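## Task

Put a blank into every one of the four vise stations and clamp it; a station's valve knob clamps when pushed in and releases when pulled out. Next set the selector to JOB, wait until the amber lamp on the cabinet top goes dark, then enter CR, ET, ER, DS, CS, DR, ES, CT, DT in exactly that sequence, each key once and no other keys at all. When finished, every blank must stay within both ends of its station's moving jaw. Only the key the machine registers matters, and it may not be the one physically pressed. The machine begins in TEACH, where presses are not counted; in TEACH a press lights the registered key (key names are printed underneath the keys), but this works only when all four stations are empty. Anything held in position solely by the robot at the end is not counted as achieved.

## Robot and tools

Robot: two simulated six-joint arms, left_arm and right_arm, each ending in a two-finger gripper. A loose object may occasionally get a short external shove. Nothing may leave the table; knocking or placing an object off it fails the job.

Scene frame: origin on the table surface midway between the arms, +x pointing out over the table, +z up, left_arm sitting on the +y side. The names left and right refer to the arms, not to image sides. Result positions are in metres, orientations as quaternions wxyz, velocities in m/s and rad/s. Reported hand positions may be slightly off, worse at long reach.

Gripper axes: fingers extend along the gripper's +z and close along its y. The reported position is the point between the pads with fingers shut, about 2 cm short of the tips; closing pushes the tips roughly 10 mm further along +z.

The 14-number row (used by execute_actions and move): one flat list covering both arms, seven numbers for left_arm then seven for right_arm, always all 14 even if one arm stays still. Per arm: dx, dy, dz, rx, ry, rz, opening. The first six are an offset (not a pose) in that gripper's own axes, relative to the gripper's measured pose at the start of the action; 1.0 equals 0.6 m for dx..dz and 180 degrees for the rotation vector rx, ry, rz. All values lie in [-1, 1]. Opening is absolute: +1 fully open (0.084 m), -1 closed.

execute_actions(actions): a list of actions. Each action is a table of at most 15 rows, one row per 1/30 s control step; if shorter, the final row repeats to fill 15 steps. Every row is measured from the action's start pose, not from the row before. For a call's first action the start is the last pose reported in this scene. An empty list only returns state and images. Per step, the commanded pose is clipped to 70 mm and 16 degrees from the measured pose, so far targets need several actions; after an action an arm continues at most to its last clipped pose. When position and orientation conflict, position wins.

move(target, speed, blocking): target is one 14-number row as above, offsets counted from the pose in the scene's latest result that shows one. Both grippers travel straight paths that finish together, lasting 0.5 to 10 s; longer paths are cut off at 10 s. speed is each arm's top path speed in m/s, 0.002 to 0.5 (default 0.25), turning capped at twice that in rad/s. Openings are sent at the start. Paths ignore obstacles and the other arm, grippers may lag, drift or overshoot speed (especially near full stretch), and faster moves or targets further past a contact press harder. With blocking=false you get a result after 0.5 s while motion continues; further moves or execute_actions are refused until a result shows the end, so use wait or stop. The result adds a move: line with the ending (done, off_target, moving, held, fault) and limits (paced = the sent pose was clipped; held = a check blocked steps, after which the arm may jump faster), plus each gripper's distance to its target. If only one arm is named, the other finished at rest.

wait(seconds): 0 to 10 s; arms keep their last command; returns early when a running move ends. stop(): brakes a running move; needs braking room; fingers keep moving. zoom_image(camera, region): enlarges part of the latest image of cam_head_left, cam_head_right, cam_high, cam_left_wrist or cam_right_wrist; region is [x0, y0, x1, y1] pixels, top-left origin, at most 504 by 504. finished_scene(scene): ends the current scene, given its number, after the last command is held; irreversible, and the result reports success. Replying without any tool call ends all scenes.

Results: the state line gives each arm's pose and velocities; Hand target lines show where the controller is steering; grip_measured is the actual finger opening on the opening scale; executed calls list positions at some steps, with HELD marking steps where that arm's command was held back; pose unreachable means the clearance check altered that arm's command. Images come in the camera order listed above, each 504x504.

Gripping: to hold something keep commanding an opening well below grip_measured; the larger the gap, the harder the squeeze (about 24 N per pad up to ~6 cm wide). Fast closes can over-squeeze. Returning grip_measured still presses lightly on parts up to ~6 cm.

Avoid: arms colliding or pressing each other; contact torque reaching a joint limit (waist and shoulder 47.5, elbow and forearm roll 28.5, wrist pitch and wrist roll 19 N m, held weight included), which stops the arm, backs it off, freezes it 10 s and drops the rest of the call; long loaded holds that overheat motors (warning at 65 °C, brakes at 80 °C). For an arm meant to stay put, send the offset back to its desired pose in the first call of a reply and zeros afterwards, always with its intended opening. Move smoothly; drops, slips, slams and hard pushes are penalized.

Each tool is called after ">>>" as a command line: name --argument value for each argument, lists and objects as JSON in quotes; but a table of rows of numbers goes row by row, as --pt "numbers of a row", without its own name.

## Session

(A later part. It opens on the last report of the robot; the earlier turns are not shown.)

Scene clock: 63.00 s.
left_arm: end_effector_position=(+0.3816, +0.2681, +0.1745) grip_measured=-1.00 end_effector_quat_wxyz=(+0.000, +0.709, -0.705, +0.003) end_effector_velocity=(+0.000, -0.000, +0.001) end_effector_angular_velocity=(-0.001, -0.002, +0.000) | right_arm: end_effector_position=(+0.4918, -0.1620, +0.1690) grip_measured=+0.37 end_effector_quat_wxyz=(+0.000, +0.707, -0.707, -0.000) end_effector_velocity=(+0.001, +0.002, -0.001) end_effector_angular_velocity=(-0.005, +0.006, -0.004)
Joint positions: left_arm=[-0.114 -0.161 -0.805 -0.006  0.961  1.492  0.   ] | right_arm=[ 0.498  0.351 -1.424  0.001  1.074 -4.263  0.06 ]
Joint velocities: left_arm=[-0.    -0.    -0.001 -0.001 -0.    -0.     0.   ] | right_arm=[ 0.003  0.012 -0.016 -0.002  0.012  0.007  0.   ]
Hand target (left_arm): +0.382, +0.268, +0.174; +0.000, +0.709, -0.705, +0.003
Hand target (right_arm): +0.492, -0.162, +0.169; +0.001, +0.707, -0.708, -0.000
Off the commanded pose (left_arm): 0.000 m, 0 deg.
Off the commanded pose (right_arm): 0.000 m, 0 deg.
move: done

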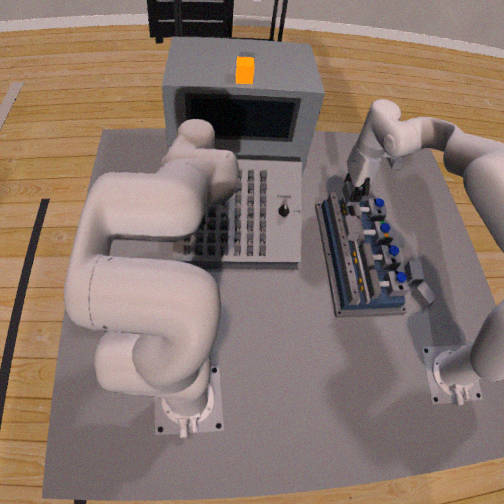

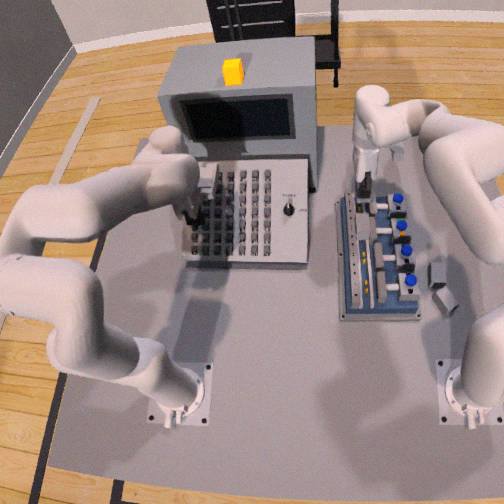

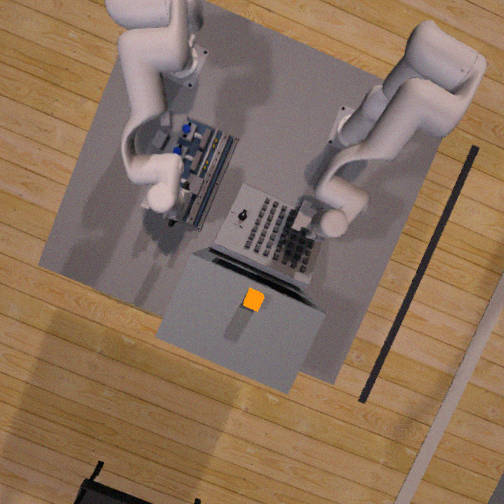

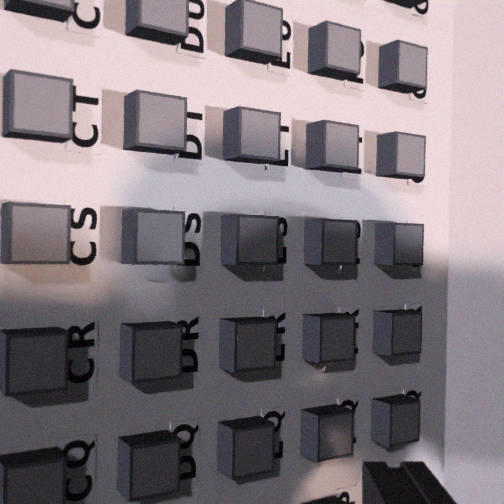

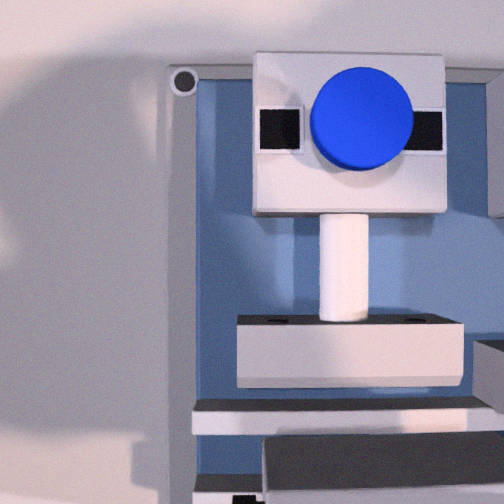

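>>> execute_actions --actions '[]'

>>> move --target '[0,0,0,0,0,0,-1,0.005,-0.004,0.055,0,0,0,0.1]' --speed 0.1

Scene clock: 68.40 s.
left_arm: end_effector_position=(+0.3816, +0.2681, +0.1745) grip_measured=-1.00 end_effector_quat_wxyz=(+0.000, +0.709, -0.705, +0.003) end_effector_velocity=(-0.000, -0.000, +0.000) end_effector_angular_velocity=(-0.001, +0.000, +0.000) | right_arm: end_effector_position=(+0.4918, -0.1618, +0.1688) grip_measured=+0.37 end_effector_quat_wxyz=(+0.001, +0.707, -0.708, -0.000) end_effector_velocity=(-0.000, -0.000, -0.001) end_effector_angular_velocity=(-0.001, +0.001, -0.001)
Joint positions: left_arm=[-0.114 -0.161 -0.805 -0.006  0.961  1.492  0.   ] | right_arm=[ 0.499  0.352 -1.426  0.001  1.075 -4.262  0.06 ]
Joint velocities: left_arm=[ 0.    -0.     0.    -0.001  0.     0.     0.   ] | right_arm=[-0.     0.002  0.    -0.    -0.     0.    -0.   ]
Hand target (left_arm): +0.382, +0.268, +0.174; +0.000, +0.709, -0.705, +0.003
Hand target (right_arm): +0.492, -0.162, +0.169; +0.001, +0.707, -0.708, -0.000
Off the commanded pose (left_arm): 0.000 m, 0 deg.
Off the commanded pose (right_arm): 0.000 m, 0 deg.

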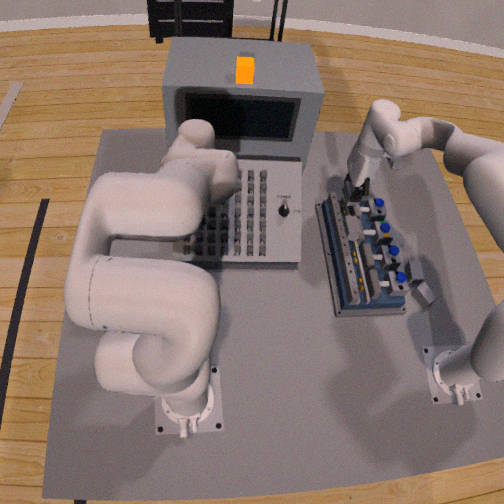

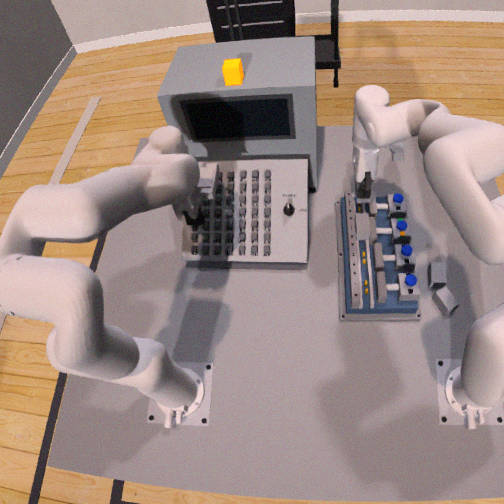

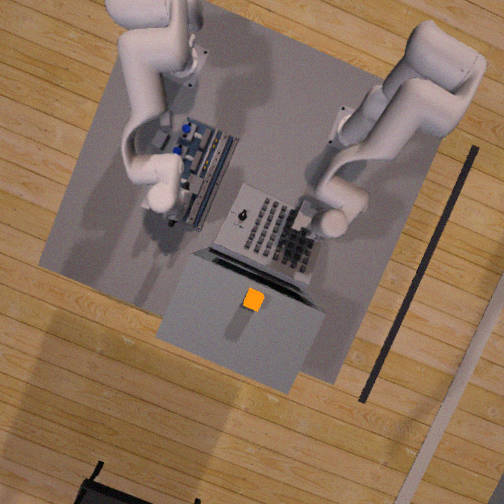

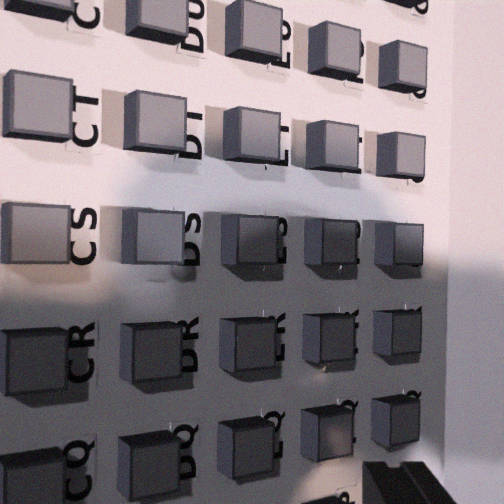

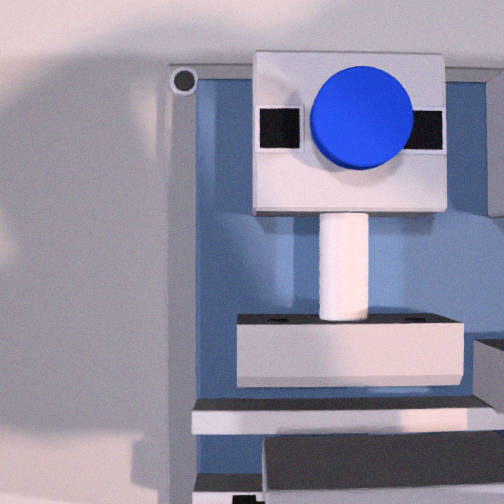

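Scene clock: 69.20 s.
left_arm: end_effector_position=(+0.3816, +0.2681, +0.1745) grip_measured=-1.00 end_effector_quat_wxyz=(+0.000, +0.709, -0.705, +0.003) end_effector_velocity=(-0.000, +0.000, -0.000) end_effector_angular_velocity=(+0.001, +0.000, -0.001) | right_arm: end_effector_position=(+0.4943, -0.1646, +0.1364) grip_measured=+0.37 end_effector_quat_wxyz=(+0.000, +0.707, -0.707, -0.000) end_effector_velocity=(+0.002, +0.000, +0.001) end_effector_angular_velocity=(+0.002, -0.007, +0.002)
Joint positions: left_arm=[-0.114 -0.161 -0.805 -0.006  0.961  1.492  0.   ] | right_arm=[ 0.492  0.39  -1.384  0.001  0.994 -4.269  0.06 ]
Joint velocities: left_arm=[-0.    -0.     0.     0.002  0.     0.     0.   ] | right_arm=[-0.    -0.    -0.001 -0.002 -0.006 -0.001 -0.   ]
Hand target (left_arm): +0.382, +0.268, +0.174; +0.000, +0.709, -0.705, +0.003
Hand target (right_arm): +0.494, -0.165, +0.136; +0.001, +0.707, -0.707, -0.001
Off the commanded pose (left_arm): 0.000 m, 0 deg.
Off the commanded pose (right_arm): 0.001 m, 0 deg.
move: done

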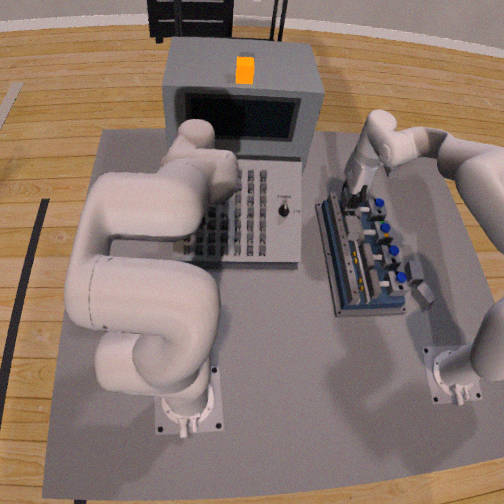

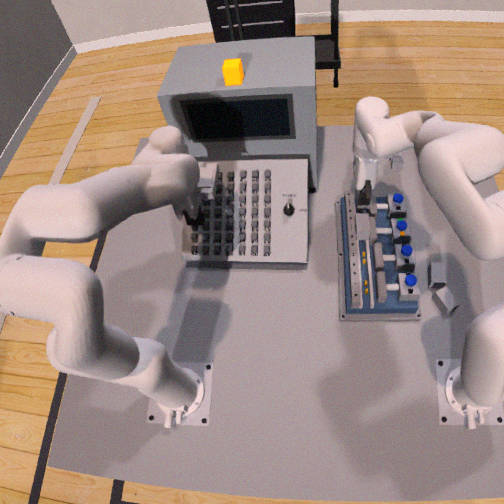

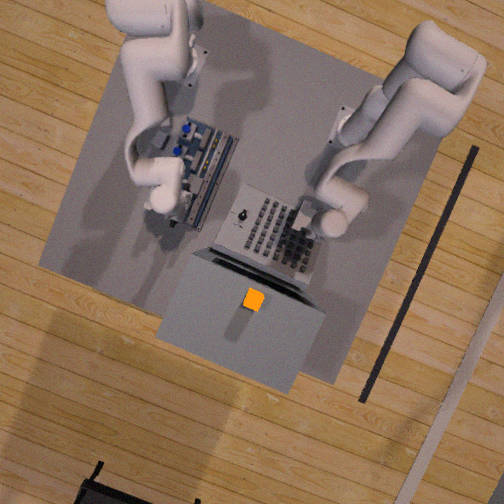

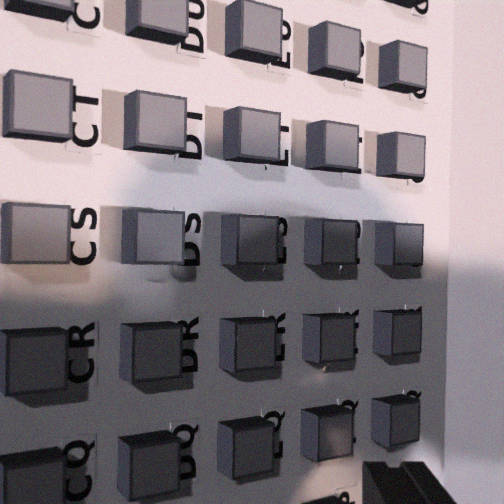

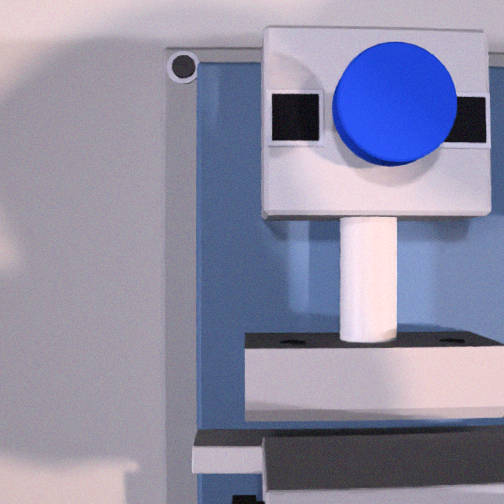

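>>> move --target '[0,0,0,0,0,0,-1,0,0,0.045,0,0,0,0.1]' --speed 0.05

Scene clock: 70.37 s.
left_arm: end_effector_position=(+0.3816, +0.2681, +0.1745) grip_measured=-1.00 end_effector_quat_wxyz=(+0.000, +0.709, -0.705, +0.003) end_effector_velocity=(-0.000, +0.000, +0.000) end_effector_angular_velocity=(+0.001, +0.000, -0.001) | right_arm: end_effector_position=(+0.4965, -0.1635, +0.1138) grip_measured=+0.37 end_effector_quat_wxyz=(-0.004, +0.707, -0.707, +0.001) end_effector_velocity=(-0.002, -0.001, -0.003) end_effector_angular_velocity=(-0.002, +0.004, +0.000)
Joint positions: left_arm=[-0.114 -0.161 -0.805 -0.006  0.961  1.492  0.   ] | right_arm=[ 0.492  0.421 -1.359  0.001  0.929 -4.269  0.06 ]
Joint velocities: left_arm=[-0.    -0.    -0.     0.001  0.001 -0.     0.   ] | right_arm=[ 0.     0.002  0.005 -0.    -0.002  0.     0.   ]
Hand target (left_arm): +0.382, +0.268, +0.174; +0.000, +0.709, -0.705, +0.003
Hand target (right_arm): +0.494, -0.165, +0.109; +0.000, +0.707, -0.707, -0.000
Off the commanded pose (left_arm): 0.000 m, 0 deg.
Off the commanded pose (right_arm): 0.005 m, 1 deg.
move: off_target (right_arm)

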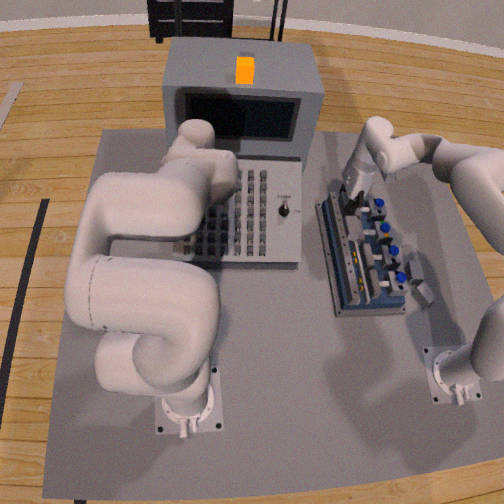

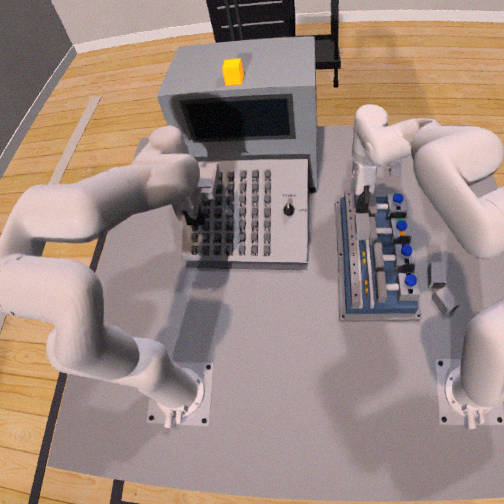

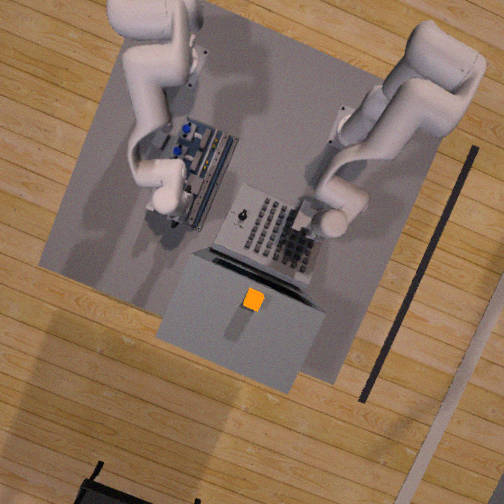

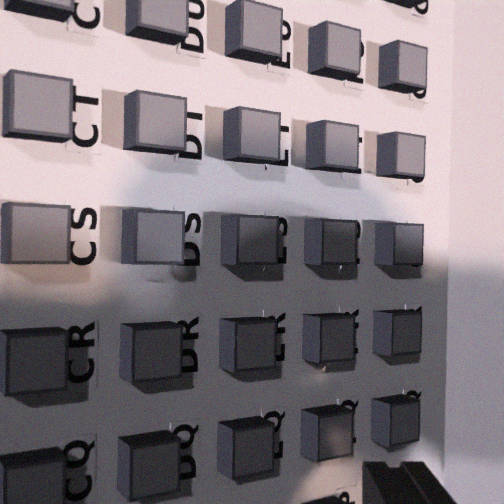

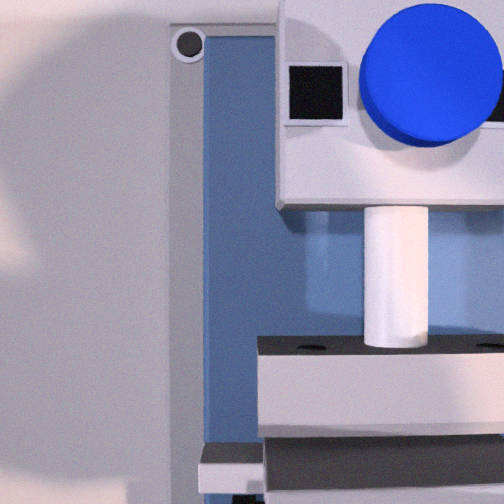

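>>> move --target '[0,0,0,0,0,0,-1,0.002,0.005,-0.003,0,0,0,0.1]' --speed 0.05

>>> execute_actions --actions '[[[0,0,0,0,0,0,-1,0,0,0.002,0,0,0,0.1],[0,0,0,0,0,0,-1,0,0,0.004,0,0,0,0.1],[0,0,0,0,0,0,-1,0,0,0.004,0,0,0,0.1],[0,0,0,0,0,0,-1,0,0,0.004,0,0,0,0.1],[0,0,0,0,0,0,-1,0,0,0.004,0,0,0,0.1],[0,0,0,0,0,0,-1,0,0,0.004,0,0,0,0.65]]]'

>>> move --target '[0,0,0,0,0,0,-1,0,0,-0.09,0,0,0,0.65]'

Scene clock: 72.17 s.
left_arm: end_effector_position=(+0.3816, +0.2681, +0.1745) grip_measured=-1.00 end_effector_quat_wxyz=(+0.000, +0.709, -0.705, +0.003) end_effector_velocity=(+0.000, -0.000, -0.000) end_effector_angular_velocity=(-0.001, -0.001, +0.000) | right_arm: end_effector_position=(+0.4915, -0.1656, +0.1125) grip_measured=+0.37 end_effector_quat_wxyz=(-0.001, +0.707, -0.707, -0.000) end_effector_velocity=(-0.000, +0.000, +0.001) end_effector_angular_velocity=(+0.001, -0.001, +0.000)
Joint positions: left_arm=[-0.114 -0.161 -0.805 -0.006  0.961  1.492  0.   ] | right_arm=[ 0.493  0.411 -1.342  0.001  0.929 -4.269  0.06 ]
Joint velocities: left_arm=[-0.     0.001  0.    -0.001 -0.002  0.     0.   ] | right_arm=[ 0.    -0.003  0.002  0.    -0.     0.    -0.   ]
Hand target (left_arm): +0.382, +0.268, +0.174; +0.000, +0.709, -0.705, +0.003
Hand target (right_arm): +0.493, -0.165, +0.116; -0.004, +0.707, -0.707, +0.001
Off the commanded pose (left_arm): 0.000 m, 0 deg.
Off the commanded pose (right_arm): 0.004 m, 0 deg.
move: off_target (right_arm)

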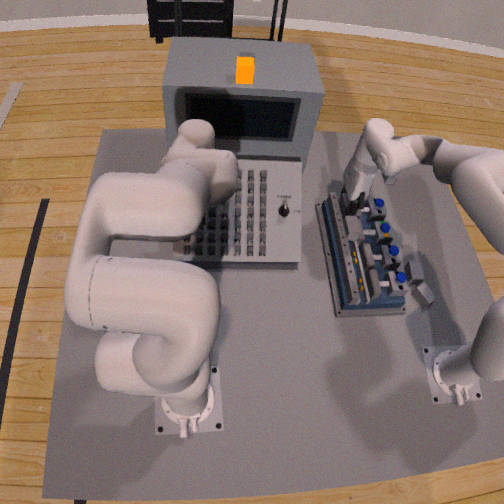

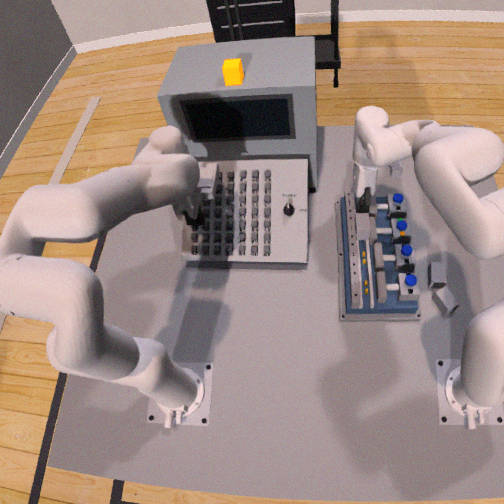

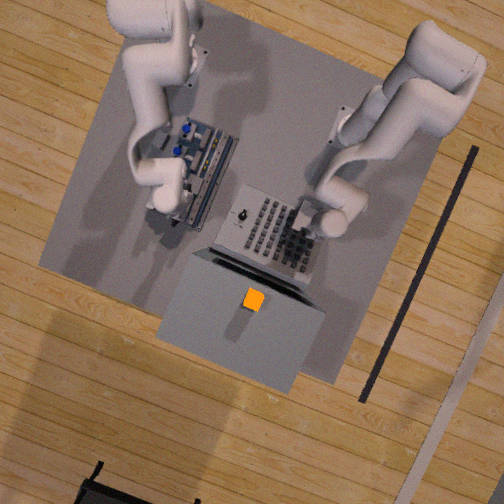

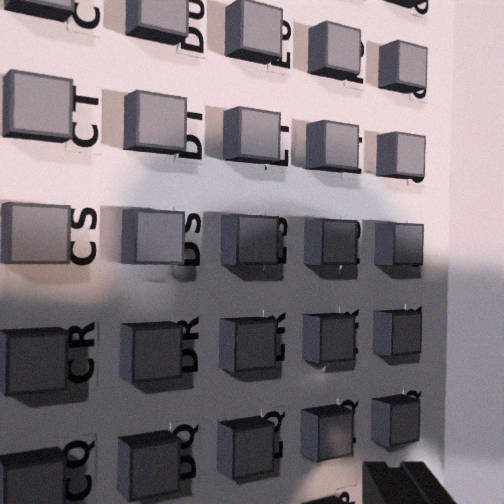

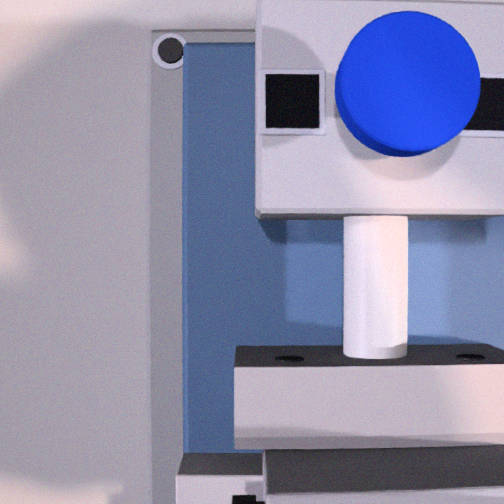

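Scene clock: 72.67 s.
left_arm: end_effector_position=(+0.3816, +0.2681, +0.1745) grip_measured=-1.00 end_effector_quat_wxyz=(+0.000, +0.709, -0.705, +0.003) end_effector_velocity=(+0.001, -0.000, +0.000) end_effector_angular_velocity=(-0.001, -0.002, +0.001) | right_arm: end_effector_position=(+0.4905, -0.1660, +0.1083) grip_measured=+0.64 end_effector_quat_wxyz=(+0.001, +0.707, -0.707, -0.001) end_effector_velocity=(+0.014, +0.007, +0.024) end_effector_angular_velocity=(+0.024, -0.051, -0.001)
Joint positions: left_arm=[-0.114 -0.161 -0.805 -0.006  0.961  1.492  0.   ] | right_arm=[ 0.493  0.417 -1.338  0.001  0.924 -4.269  0.071]
Joint velocities: left_arm=[ 0.     0.    -0.    -0.001 -0.002 -0.     0.   ] | right_arm=[-0.    -0.024 -0.027 -0.    -0.005  0.001  0.003]
Hand target (left_arm): +0.382, +0.268, +0.174; +0.000, +0.709, -0.705, +0.003
Hand target (right_arm): +0.491, -0.166, +0.110; -0.001, +0.707, -0.707, -0.000
Off the commanded pose (left_arm): 0.000 m, 0 deg.
Off the commanded pose (right_arm): 0.002 m, 0 deg.
Step readings (end_effector_position):
0: left_arm (+0.3816, +0.2681, +0.1745) | right_arm (+0.4915, -0.1656, +0.1125)
1: left_arm (+0.3816, +0.2681, +0.1745) | right_arm (+0.4915, -0.1656, +0.1125)
2: left_arm (+0.3816, +0.2681, +0.1745) | right_arm (+0.4914, -0.1656, +0.1123)
4: left_arm (+0.3816, +0.2681, +0.1745) | right_arm (+0.4915, -0.1655, +0.1121)
8: left_arm (+0.3816, +0.2681, +0.1745) | right_arm (+0.4910, -0.1657, +0.1101)
15: end_effector_position above

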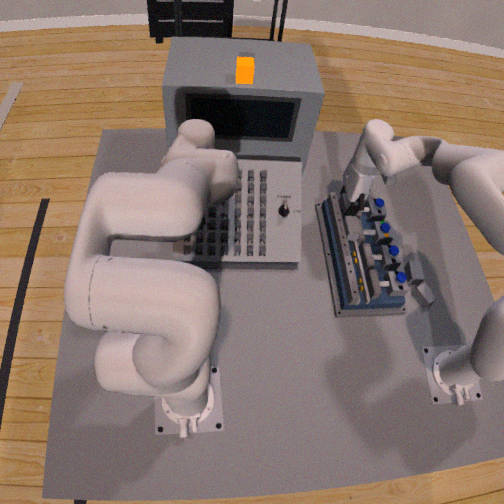

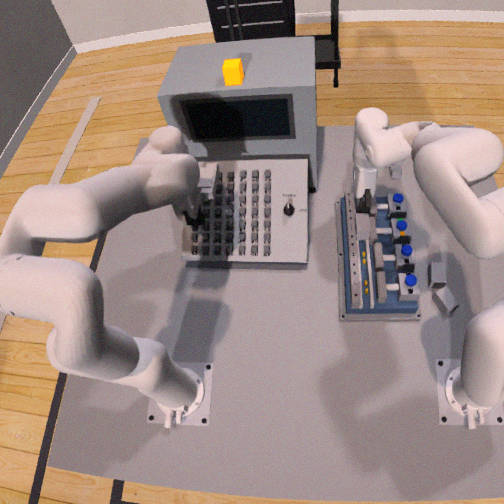

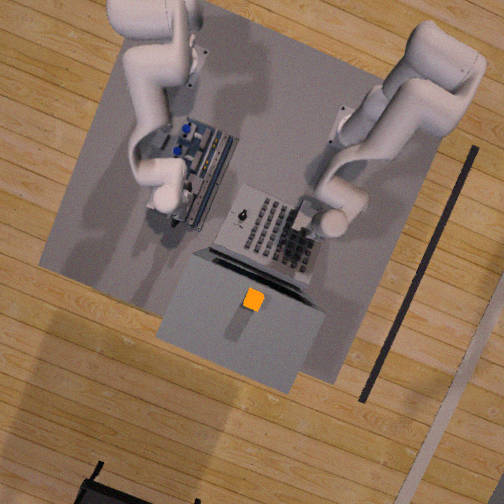

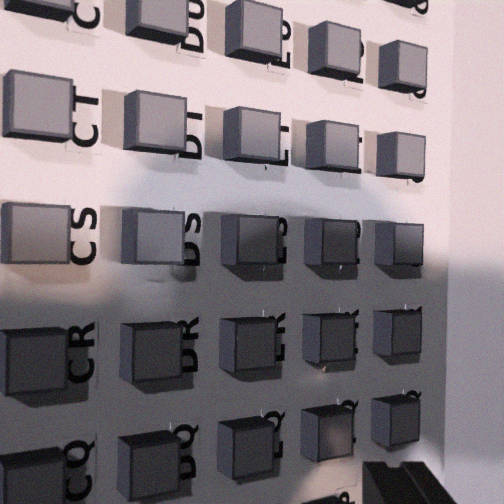

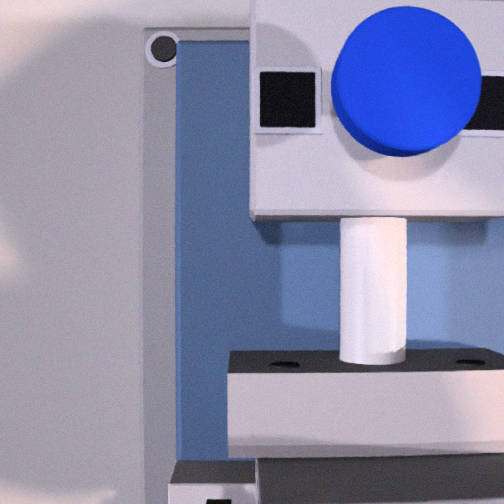

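Scene clock: 73.47 s.
left_arm: end_effector_position=(+0.3816, +0.2681, +0.1745) grip_measured=-1.00 end_effector_quat_wxyz=(+0.000, +0.709, -0.705, +0.003) end_effector_velocity=(-0.000, -0.000, -0.000) end_effector_angular_velocity=(-0.001, +0.001, +0.001) | right_arm: end_effector_position=(+0.4905, -0.1662, +0.1613) grip_measured=+0.65 end_effector_quat_wxyz=(+0.002, +0.707, -0.708, -0.001) end_effector_velocity=(+0.001, +0.000, +0.004) end_effector_angular_velocity=(-0.000, -0.003, +0.001)
Joint positions: left_arm=[-0.114 -0.161 -0.805 -0.006  0.961  1.492  0.   ] | right_arm=[ 0.492  0.351 -1.403  0.001  1.056 -4.268  0.071]
Joint velocities: left_arm=[ 0.    -0.     0.001 -0.001  0.001 -0.     0.   ] | right_arm=[ 0.    -0.002 -0.008 -0.002  0.007  0.     0.   ]
Hand target (left_arm): +0.382, +0.268, +0.174; +0.000, +0.709, -0.705, +0.003
Hand target (right_arm): +0.491, -0.166, +0.162; +0.001, +0.707, -0.708, -0.001
Off the commanded pose (left_arm): 0.000 m, 0 deg.
Off the commanded pose (right_arm): 0.001 m, 0 deg.
move: done

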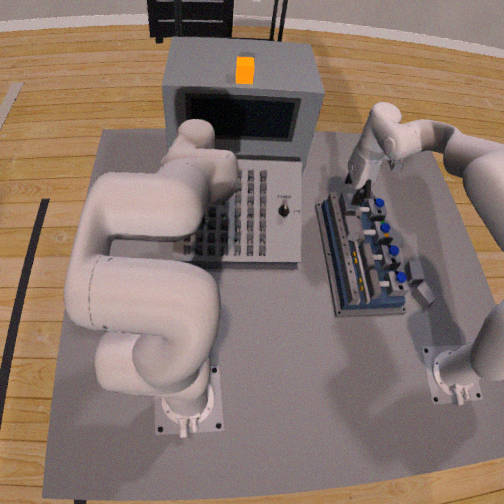

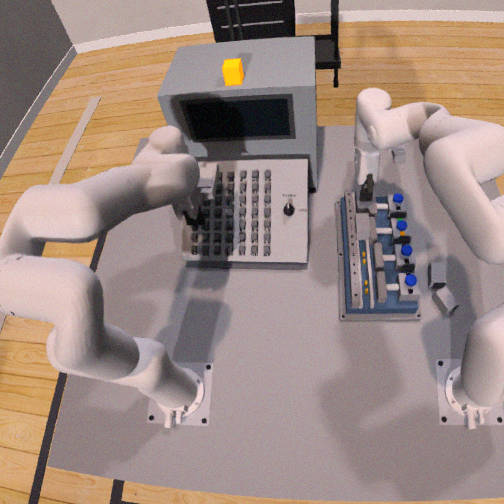

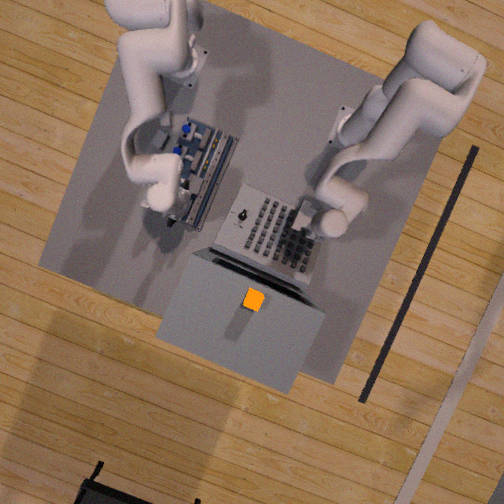

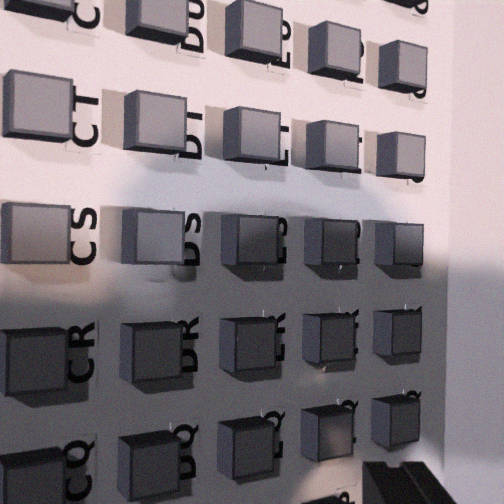

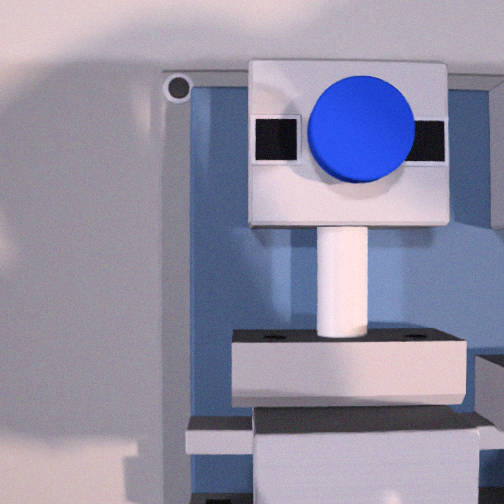

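>>> move --target '[0.05,-0.02,-0.13,0,0,0,-1,0.165,-0.003,0.012,0,0,0,-1]' --speed 0.3

>>> move --target '[0.23,-0.02,0,0,0,0,0.2,0,0,0.057,0,0,0,-1]' --speed 0.3

>>> move --target '[0,0,0,0,0,0,0.2,0.03,0,-0.06,0,0,0,-1]'

>>> move --target '[0,0,0,0,0,0,0.2,0.137,0.32,0.01,0,0,0.033,0.75]' --speed 0.35

Scene clock: 75.67 s.
left_arm: end_effector_position=(+0.3931, +0.2385, +0.2519) grip_measured=-1.00 end_effector_quat_wxyz=(+0.001, +0.709, -0.706, +0.003) end_effector_velocity=(+0.002, -0.001, +0.005) end_effector_angular_velocity=(-0.000, -0.007, -0.001) | right_arm: end_effector_position=(+0.4921, -0.2648, +0.1542) grip_measured=-1.00 end_effector_quat_wxyz=(+0.002, +0.707, -0.707, -0.001) end_effector_velocity=(+0.000, -0.003, -0.000) end_effector_angular_velocity=(+0.001, -0.001, +0.001)
Joint positions: left_arm=[-0.182 -0.183 -1.013 -0.005  1.191  1.423  0.   ] | right_arm=[ 0.321  0.25  -1.239 -0.001  0.994 -4.439  0.   ]
Joint velocities: left_arm=[-0.002 -0.001 -0.013  0.001  0.007 -0.001  0.   ] | right_arm=[-0.005 -0.003  0.005  0.    -0.003 -0.006  0.   ]
Hand target (left_arm): +0.393, +0.238, +0.253; +0.000, +0.709, -0.706, +0.003
Hand target (right_arm): +0.492, -0.265, +0.154; +0.002, +0.707, -0.707, -0.001
Off the commanded pose (left_arm): 0.001 m, 0 deg.
Off the commanded pose (right_arm): 0.000 m, 0 deg.
move: done

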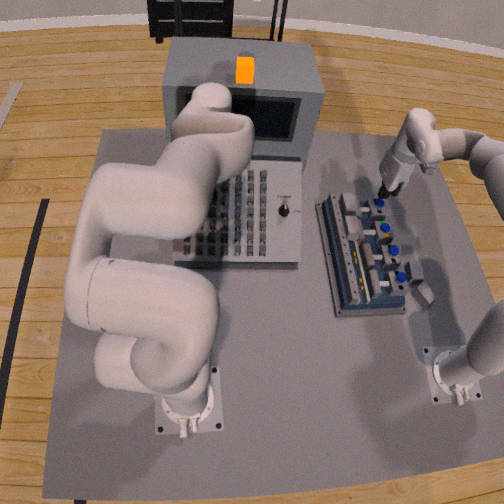

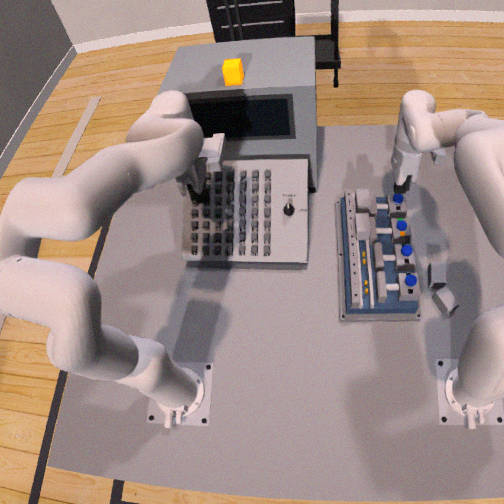

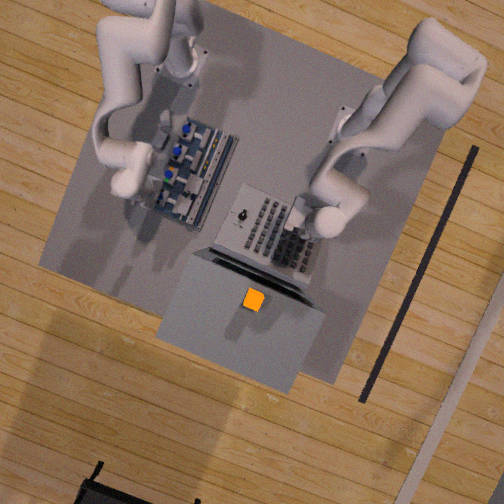

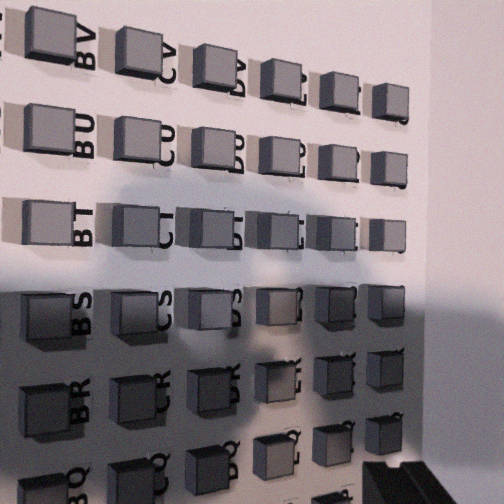

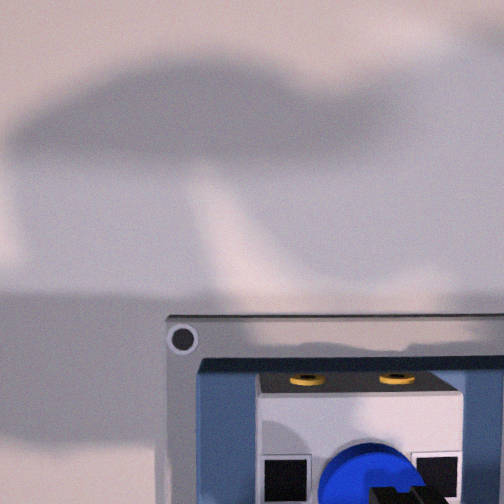

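Scene clock: 76.70 s.
left_arm: end_effector_position=(+0.4055, +0.1010, +0.2526) grip_measured=+0.19 end_effector_quat_wxyz=(+0.001, +0.709, -0.705, +0.003) end_effector_velocity=(+0.000, -0.002, -0.000) end_effector_angular_velocity=(+0.001, +0.002, -0.002) | right_arm: end_effector_position=(+0.4924, -0.2647, +0.1208) grip_measured=-1.00 end_effector_quat_wxyz=(+0.001, +0.707, -0.707, -0.000) end_effector_velocity=(-0.001, -0.000, -0.002) end_effector_angular_velocity=(-0.001, +0.003, +0.000)
Joint positions: left_arm=[-0.468 -0.007 -1.204 -0.004  1.206  1.137  0.052] | right_arm=[ 0.322  0.295 -1.198 -0.001  0.906 -4.439  0.   ]
Joint velocities: left_arm=[-0.004  0.005 -0.005 -0.     0.002 -0.002 -0.   ] | right_arm=[ 0.     0.002  0.002  0.    -0.001 -0.     0.   ]
Hand target (left_arm): +0.405, +0.101, +0.252; +0.001, +0.709, -0.706, +0.003
Hand target (right_arm): +0.492, -0.265, +0.120; +0.002, +0.707, -0.707, -0.001
Off the commanded pose (left_arm): 0.000 m, 0 deg.
Off the commanded pose (right_arm): 0.001 m, 0 deg.
move: done

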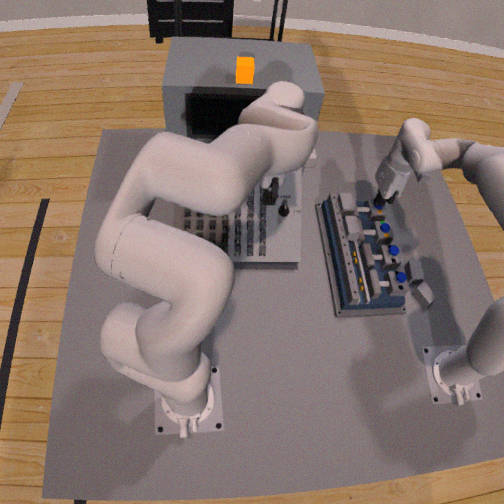

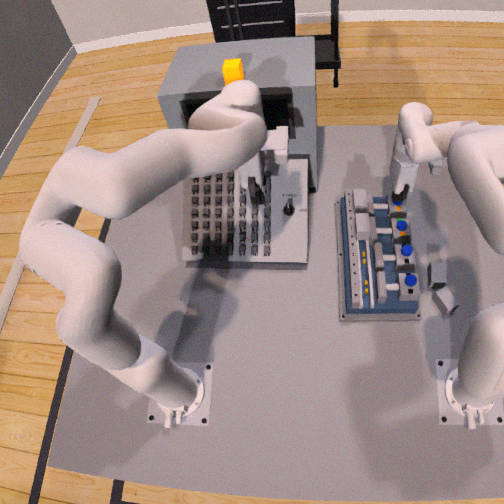

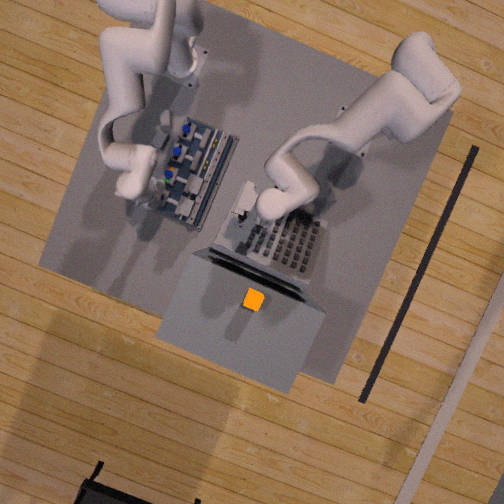

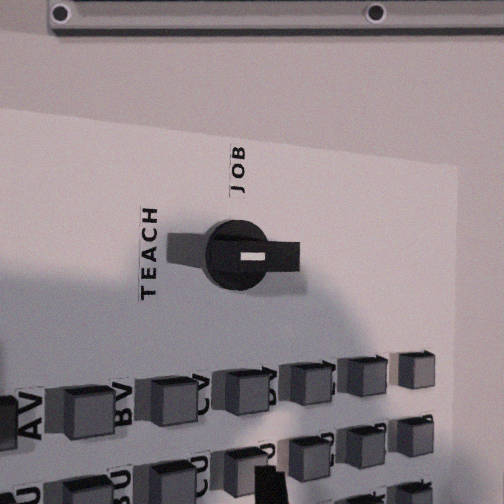

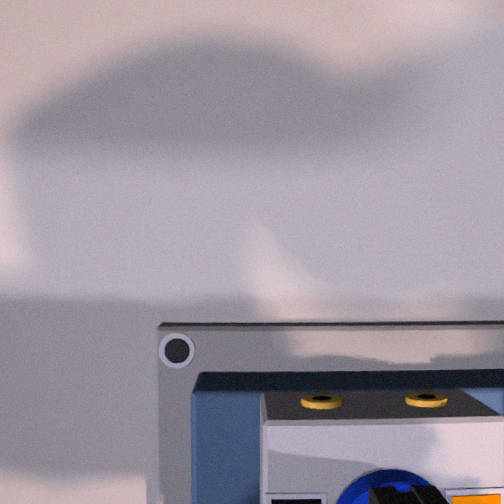

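Scene clock: 77.50 s.
left_arm: end_effector_position=(+0.4055, +0.1010, +0.2526) grip_measured=+0.19 end_effector_quat_wxyz=(+0.001, +0.709, -0.705, +0.003) end_effector_velocity=(+0.000, +0.000, +0.000) end_effector_angular_velocity=(+0.002, -0.000, -0.001) | right_arm: end_effector_position=(+0.4923, -0.2826, +0.1561) grip_measured=-1.00 end_effector_quat_wxyz=(+0.002, +0.707, -0.707, -0.001) end_effector_velocity=(+0.001, -0.000, +0.004) end_effector_angular_velocity=(+0.001, -0.005, +0.000)
Joint positions: left_arm=[-0.468 -0.007 -1.204 -0.004  1.206  1.137  0.052] | right_arm=[ 0.288  0.233 -1.222 -0.001  0.993 -4.472  0.   ]
Joint velocities: left_arm=[ 0.     0.    -0.     0.002  0.     0.001 -0.   ] | right_arm=[-0.001 -0.003 -0.005  0.     0.004 -0.002  0.   ]
Hand target (left_arm): +0.405, +0.101, +0.253; +0.001, +0.709, -0.705, +0.003
Hand target (right_arm): +0.493, -0.283, +0.157; +0.001, +0.707, -0.707, -0.000
Off the commanded pose (left_arm): 0.000 m, 0 deg.
Off the commanded pose (right_arm): 0.001 m, 0 deg.
move: done

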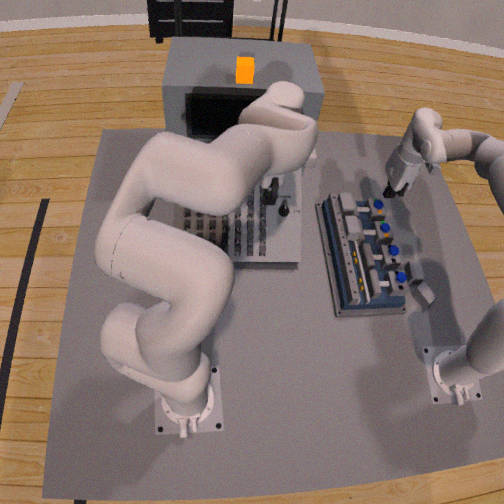

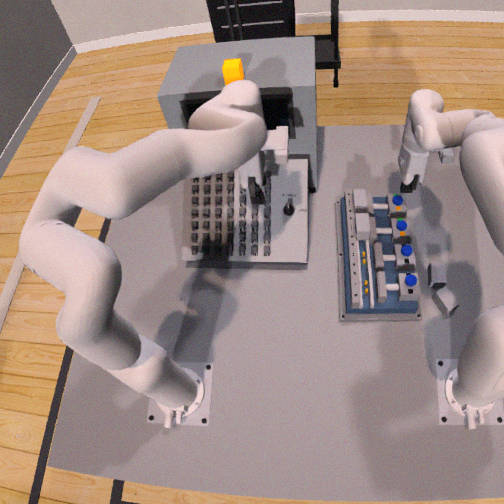

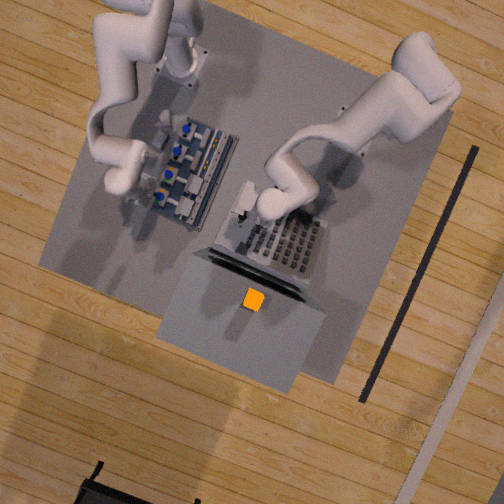

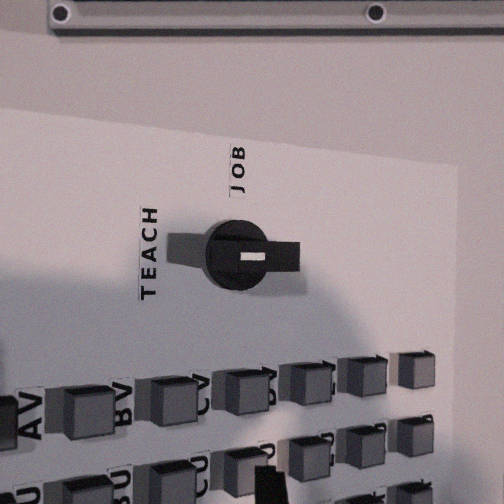

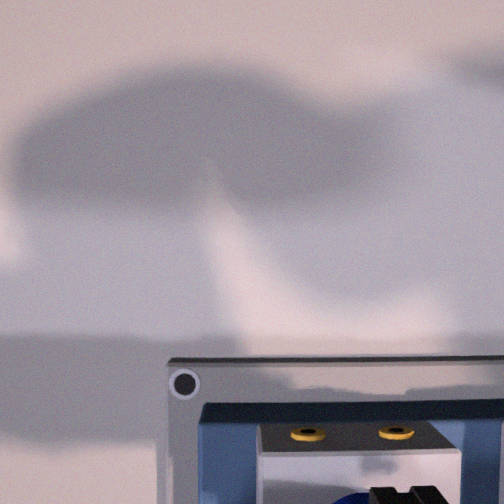

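Scene clock: 78.80 s.
left_arm: end_effector_position=(+0.4055, +0.1010, +0.2526) grip_measured=+0.19 end_effector_quat_wxyz=(+0.001, +0.709, -0.705, +0.003) end_effector_velocity=(+0.000, -0.000, +0.000) end_effector_angular_velocity=(-0.001, -0.001, +0.000) | right_arm: end_effector_position=(+0.3004, -0.3648, +0.1513) grip_measured=+0.75 end_effector_quat_wxyz=(+0.002, +0.669, -0.743, -0.001) end_effector_velocity=(-0.002, -0.001, +0.001) end_effector_angular_velocity=(+0.000, -0.002, +0.001)
Joint positions: left_arm=[-0.468 -0.007 -1.204 -0.004  1.206  1.137  0.052] | right_arm=[ 0.18  -0.46  -0.47  -0.002  0.935 -4.477  0.075]
Joint velocities: left_arm=[-0.     0.    -0.001 -0.    -0.    -0.     0.   ] | right_arm=[-0.001 -0.011  0.006 -0.     0.003 -0.001  0.   ]
Hand target (left_arm): +0.405, +0.101, +0.253; +0.001, +0.709, -0.705, +0.003
Hand target (right_arm): +0.300, -0.365, +0.151; -0.002, -0.669, +0.743, +0.000
Off the commanded pose (left_arm): 0.000 m, 0 deg.
Off the commanded pose (right_arm): 0.000 m, 0 deg.
move: done

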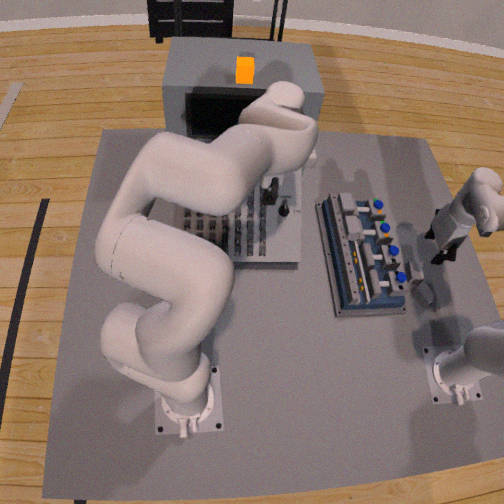

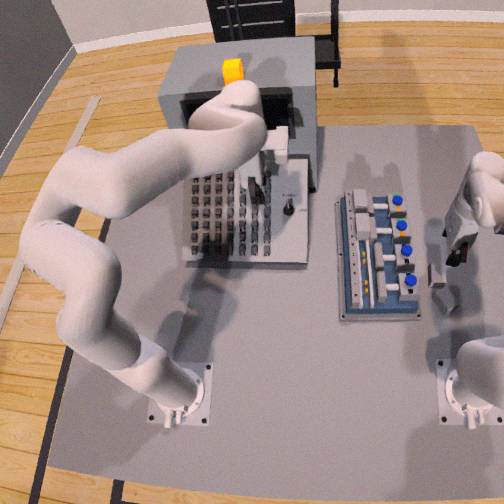

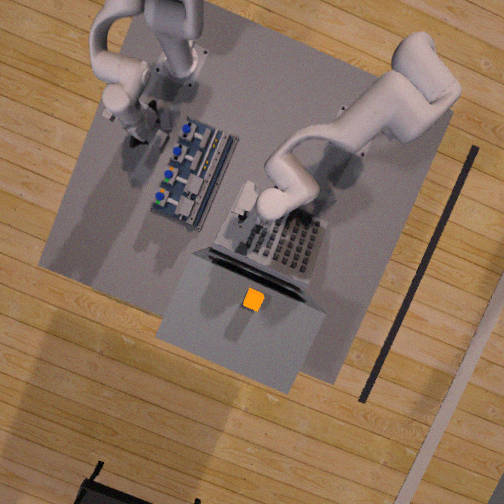

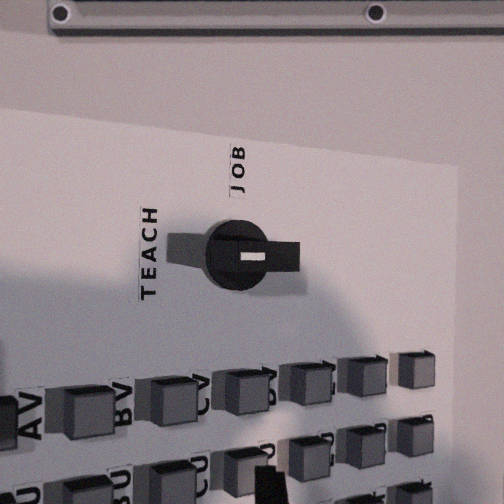

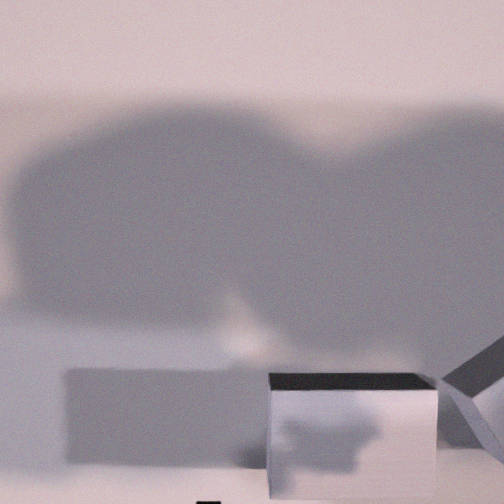

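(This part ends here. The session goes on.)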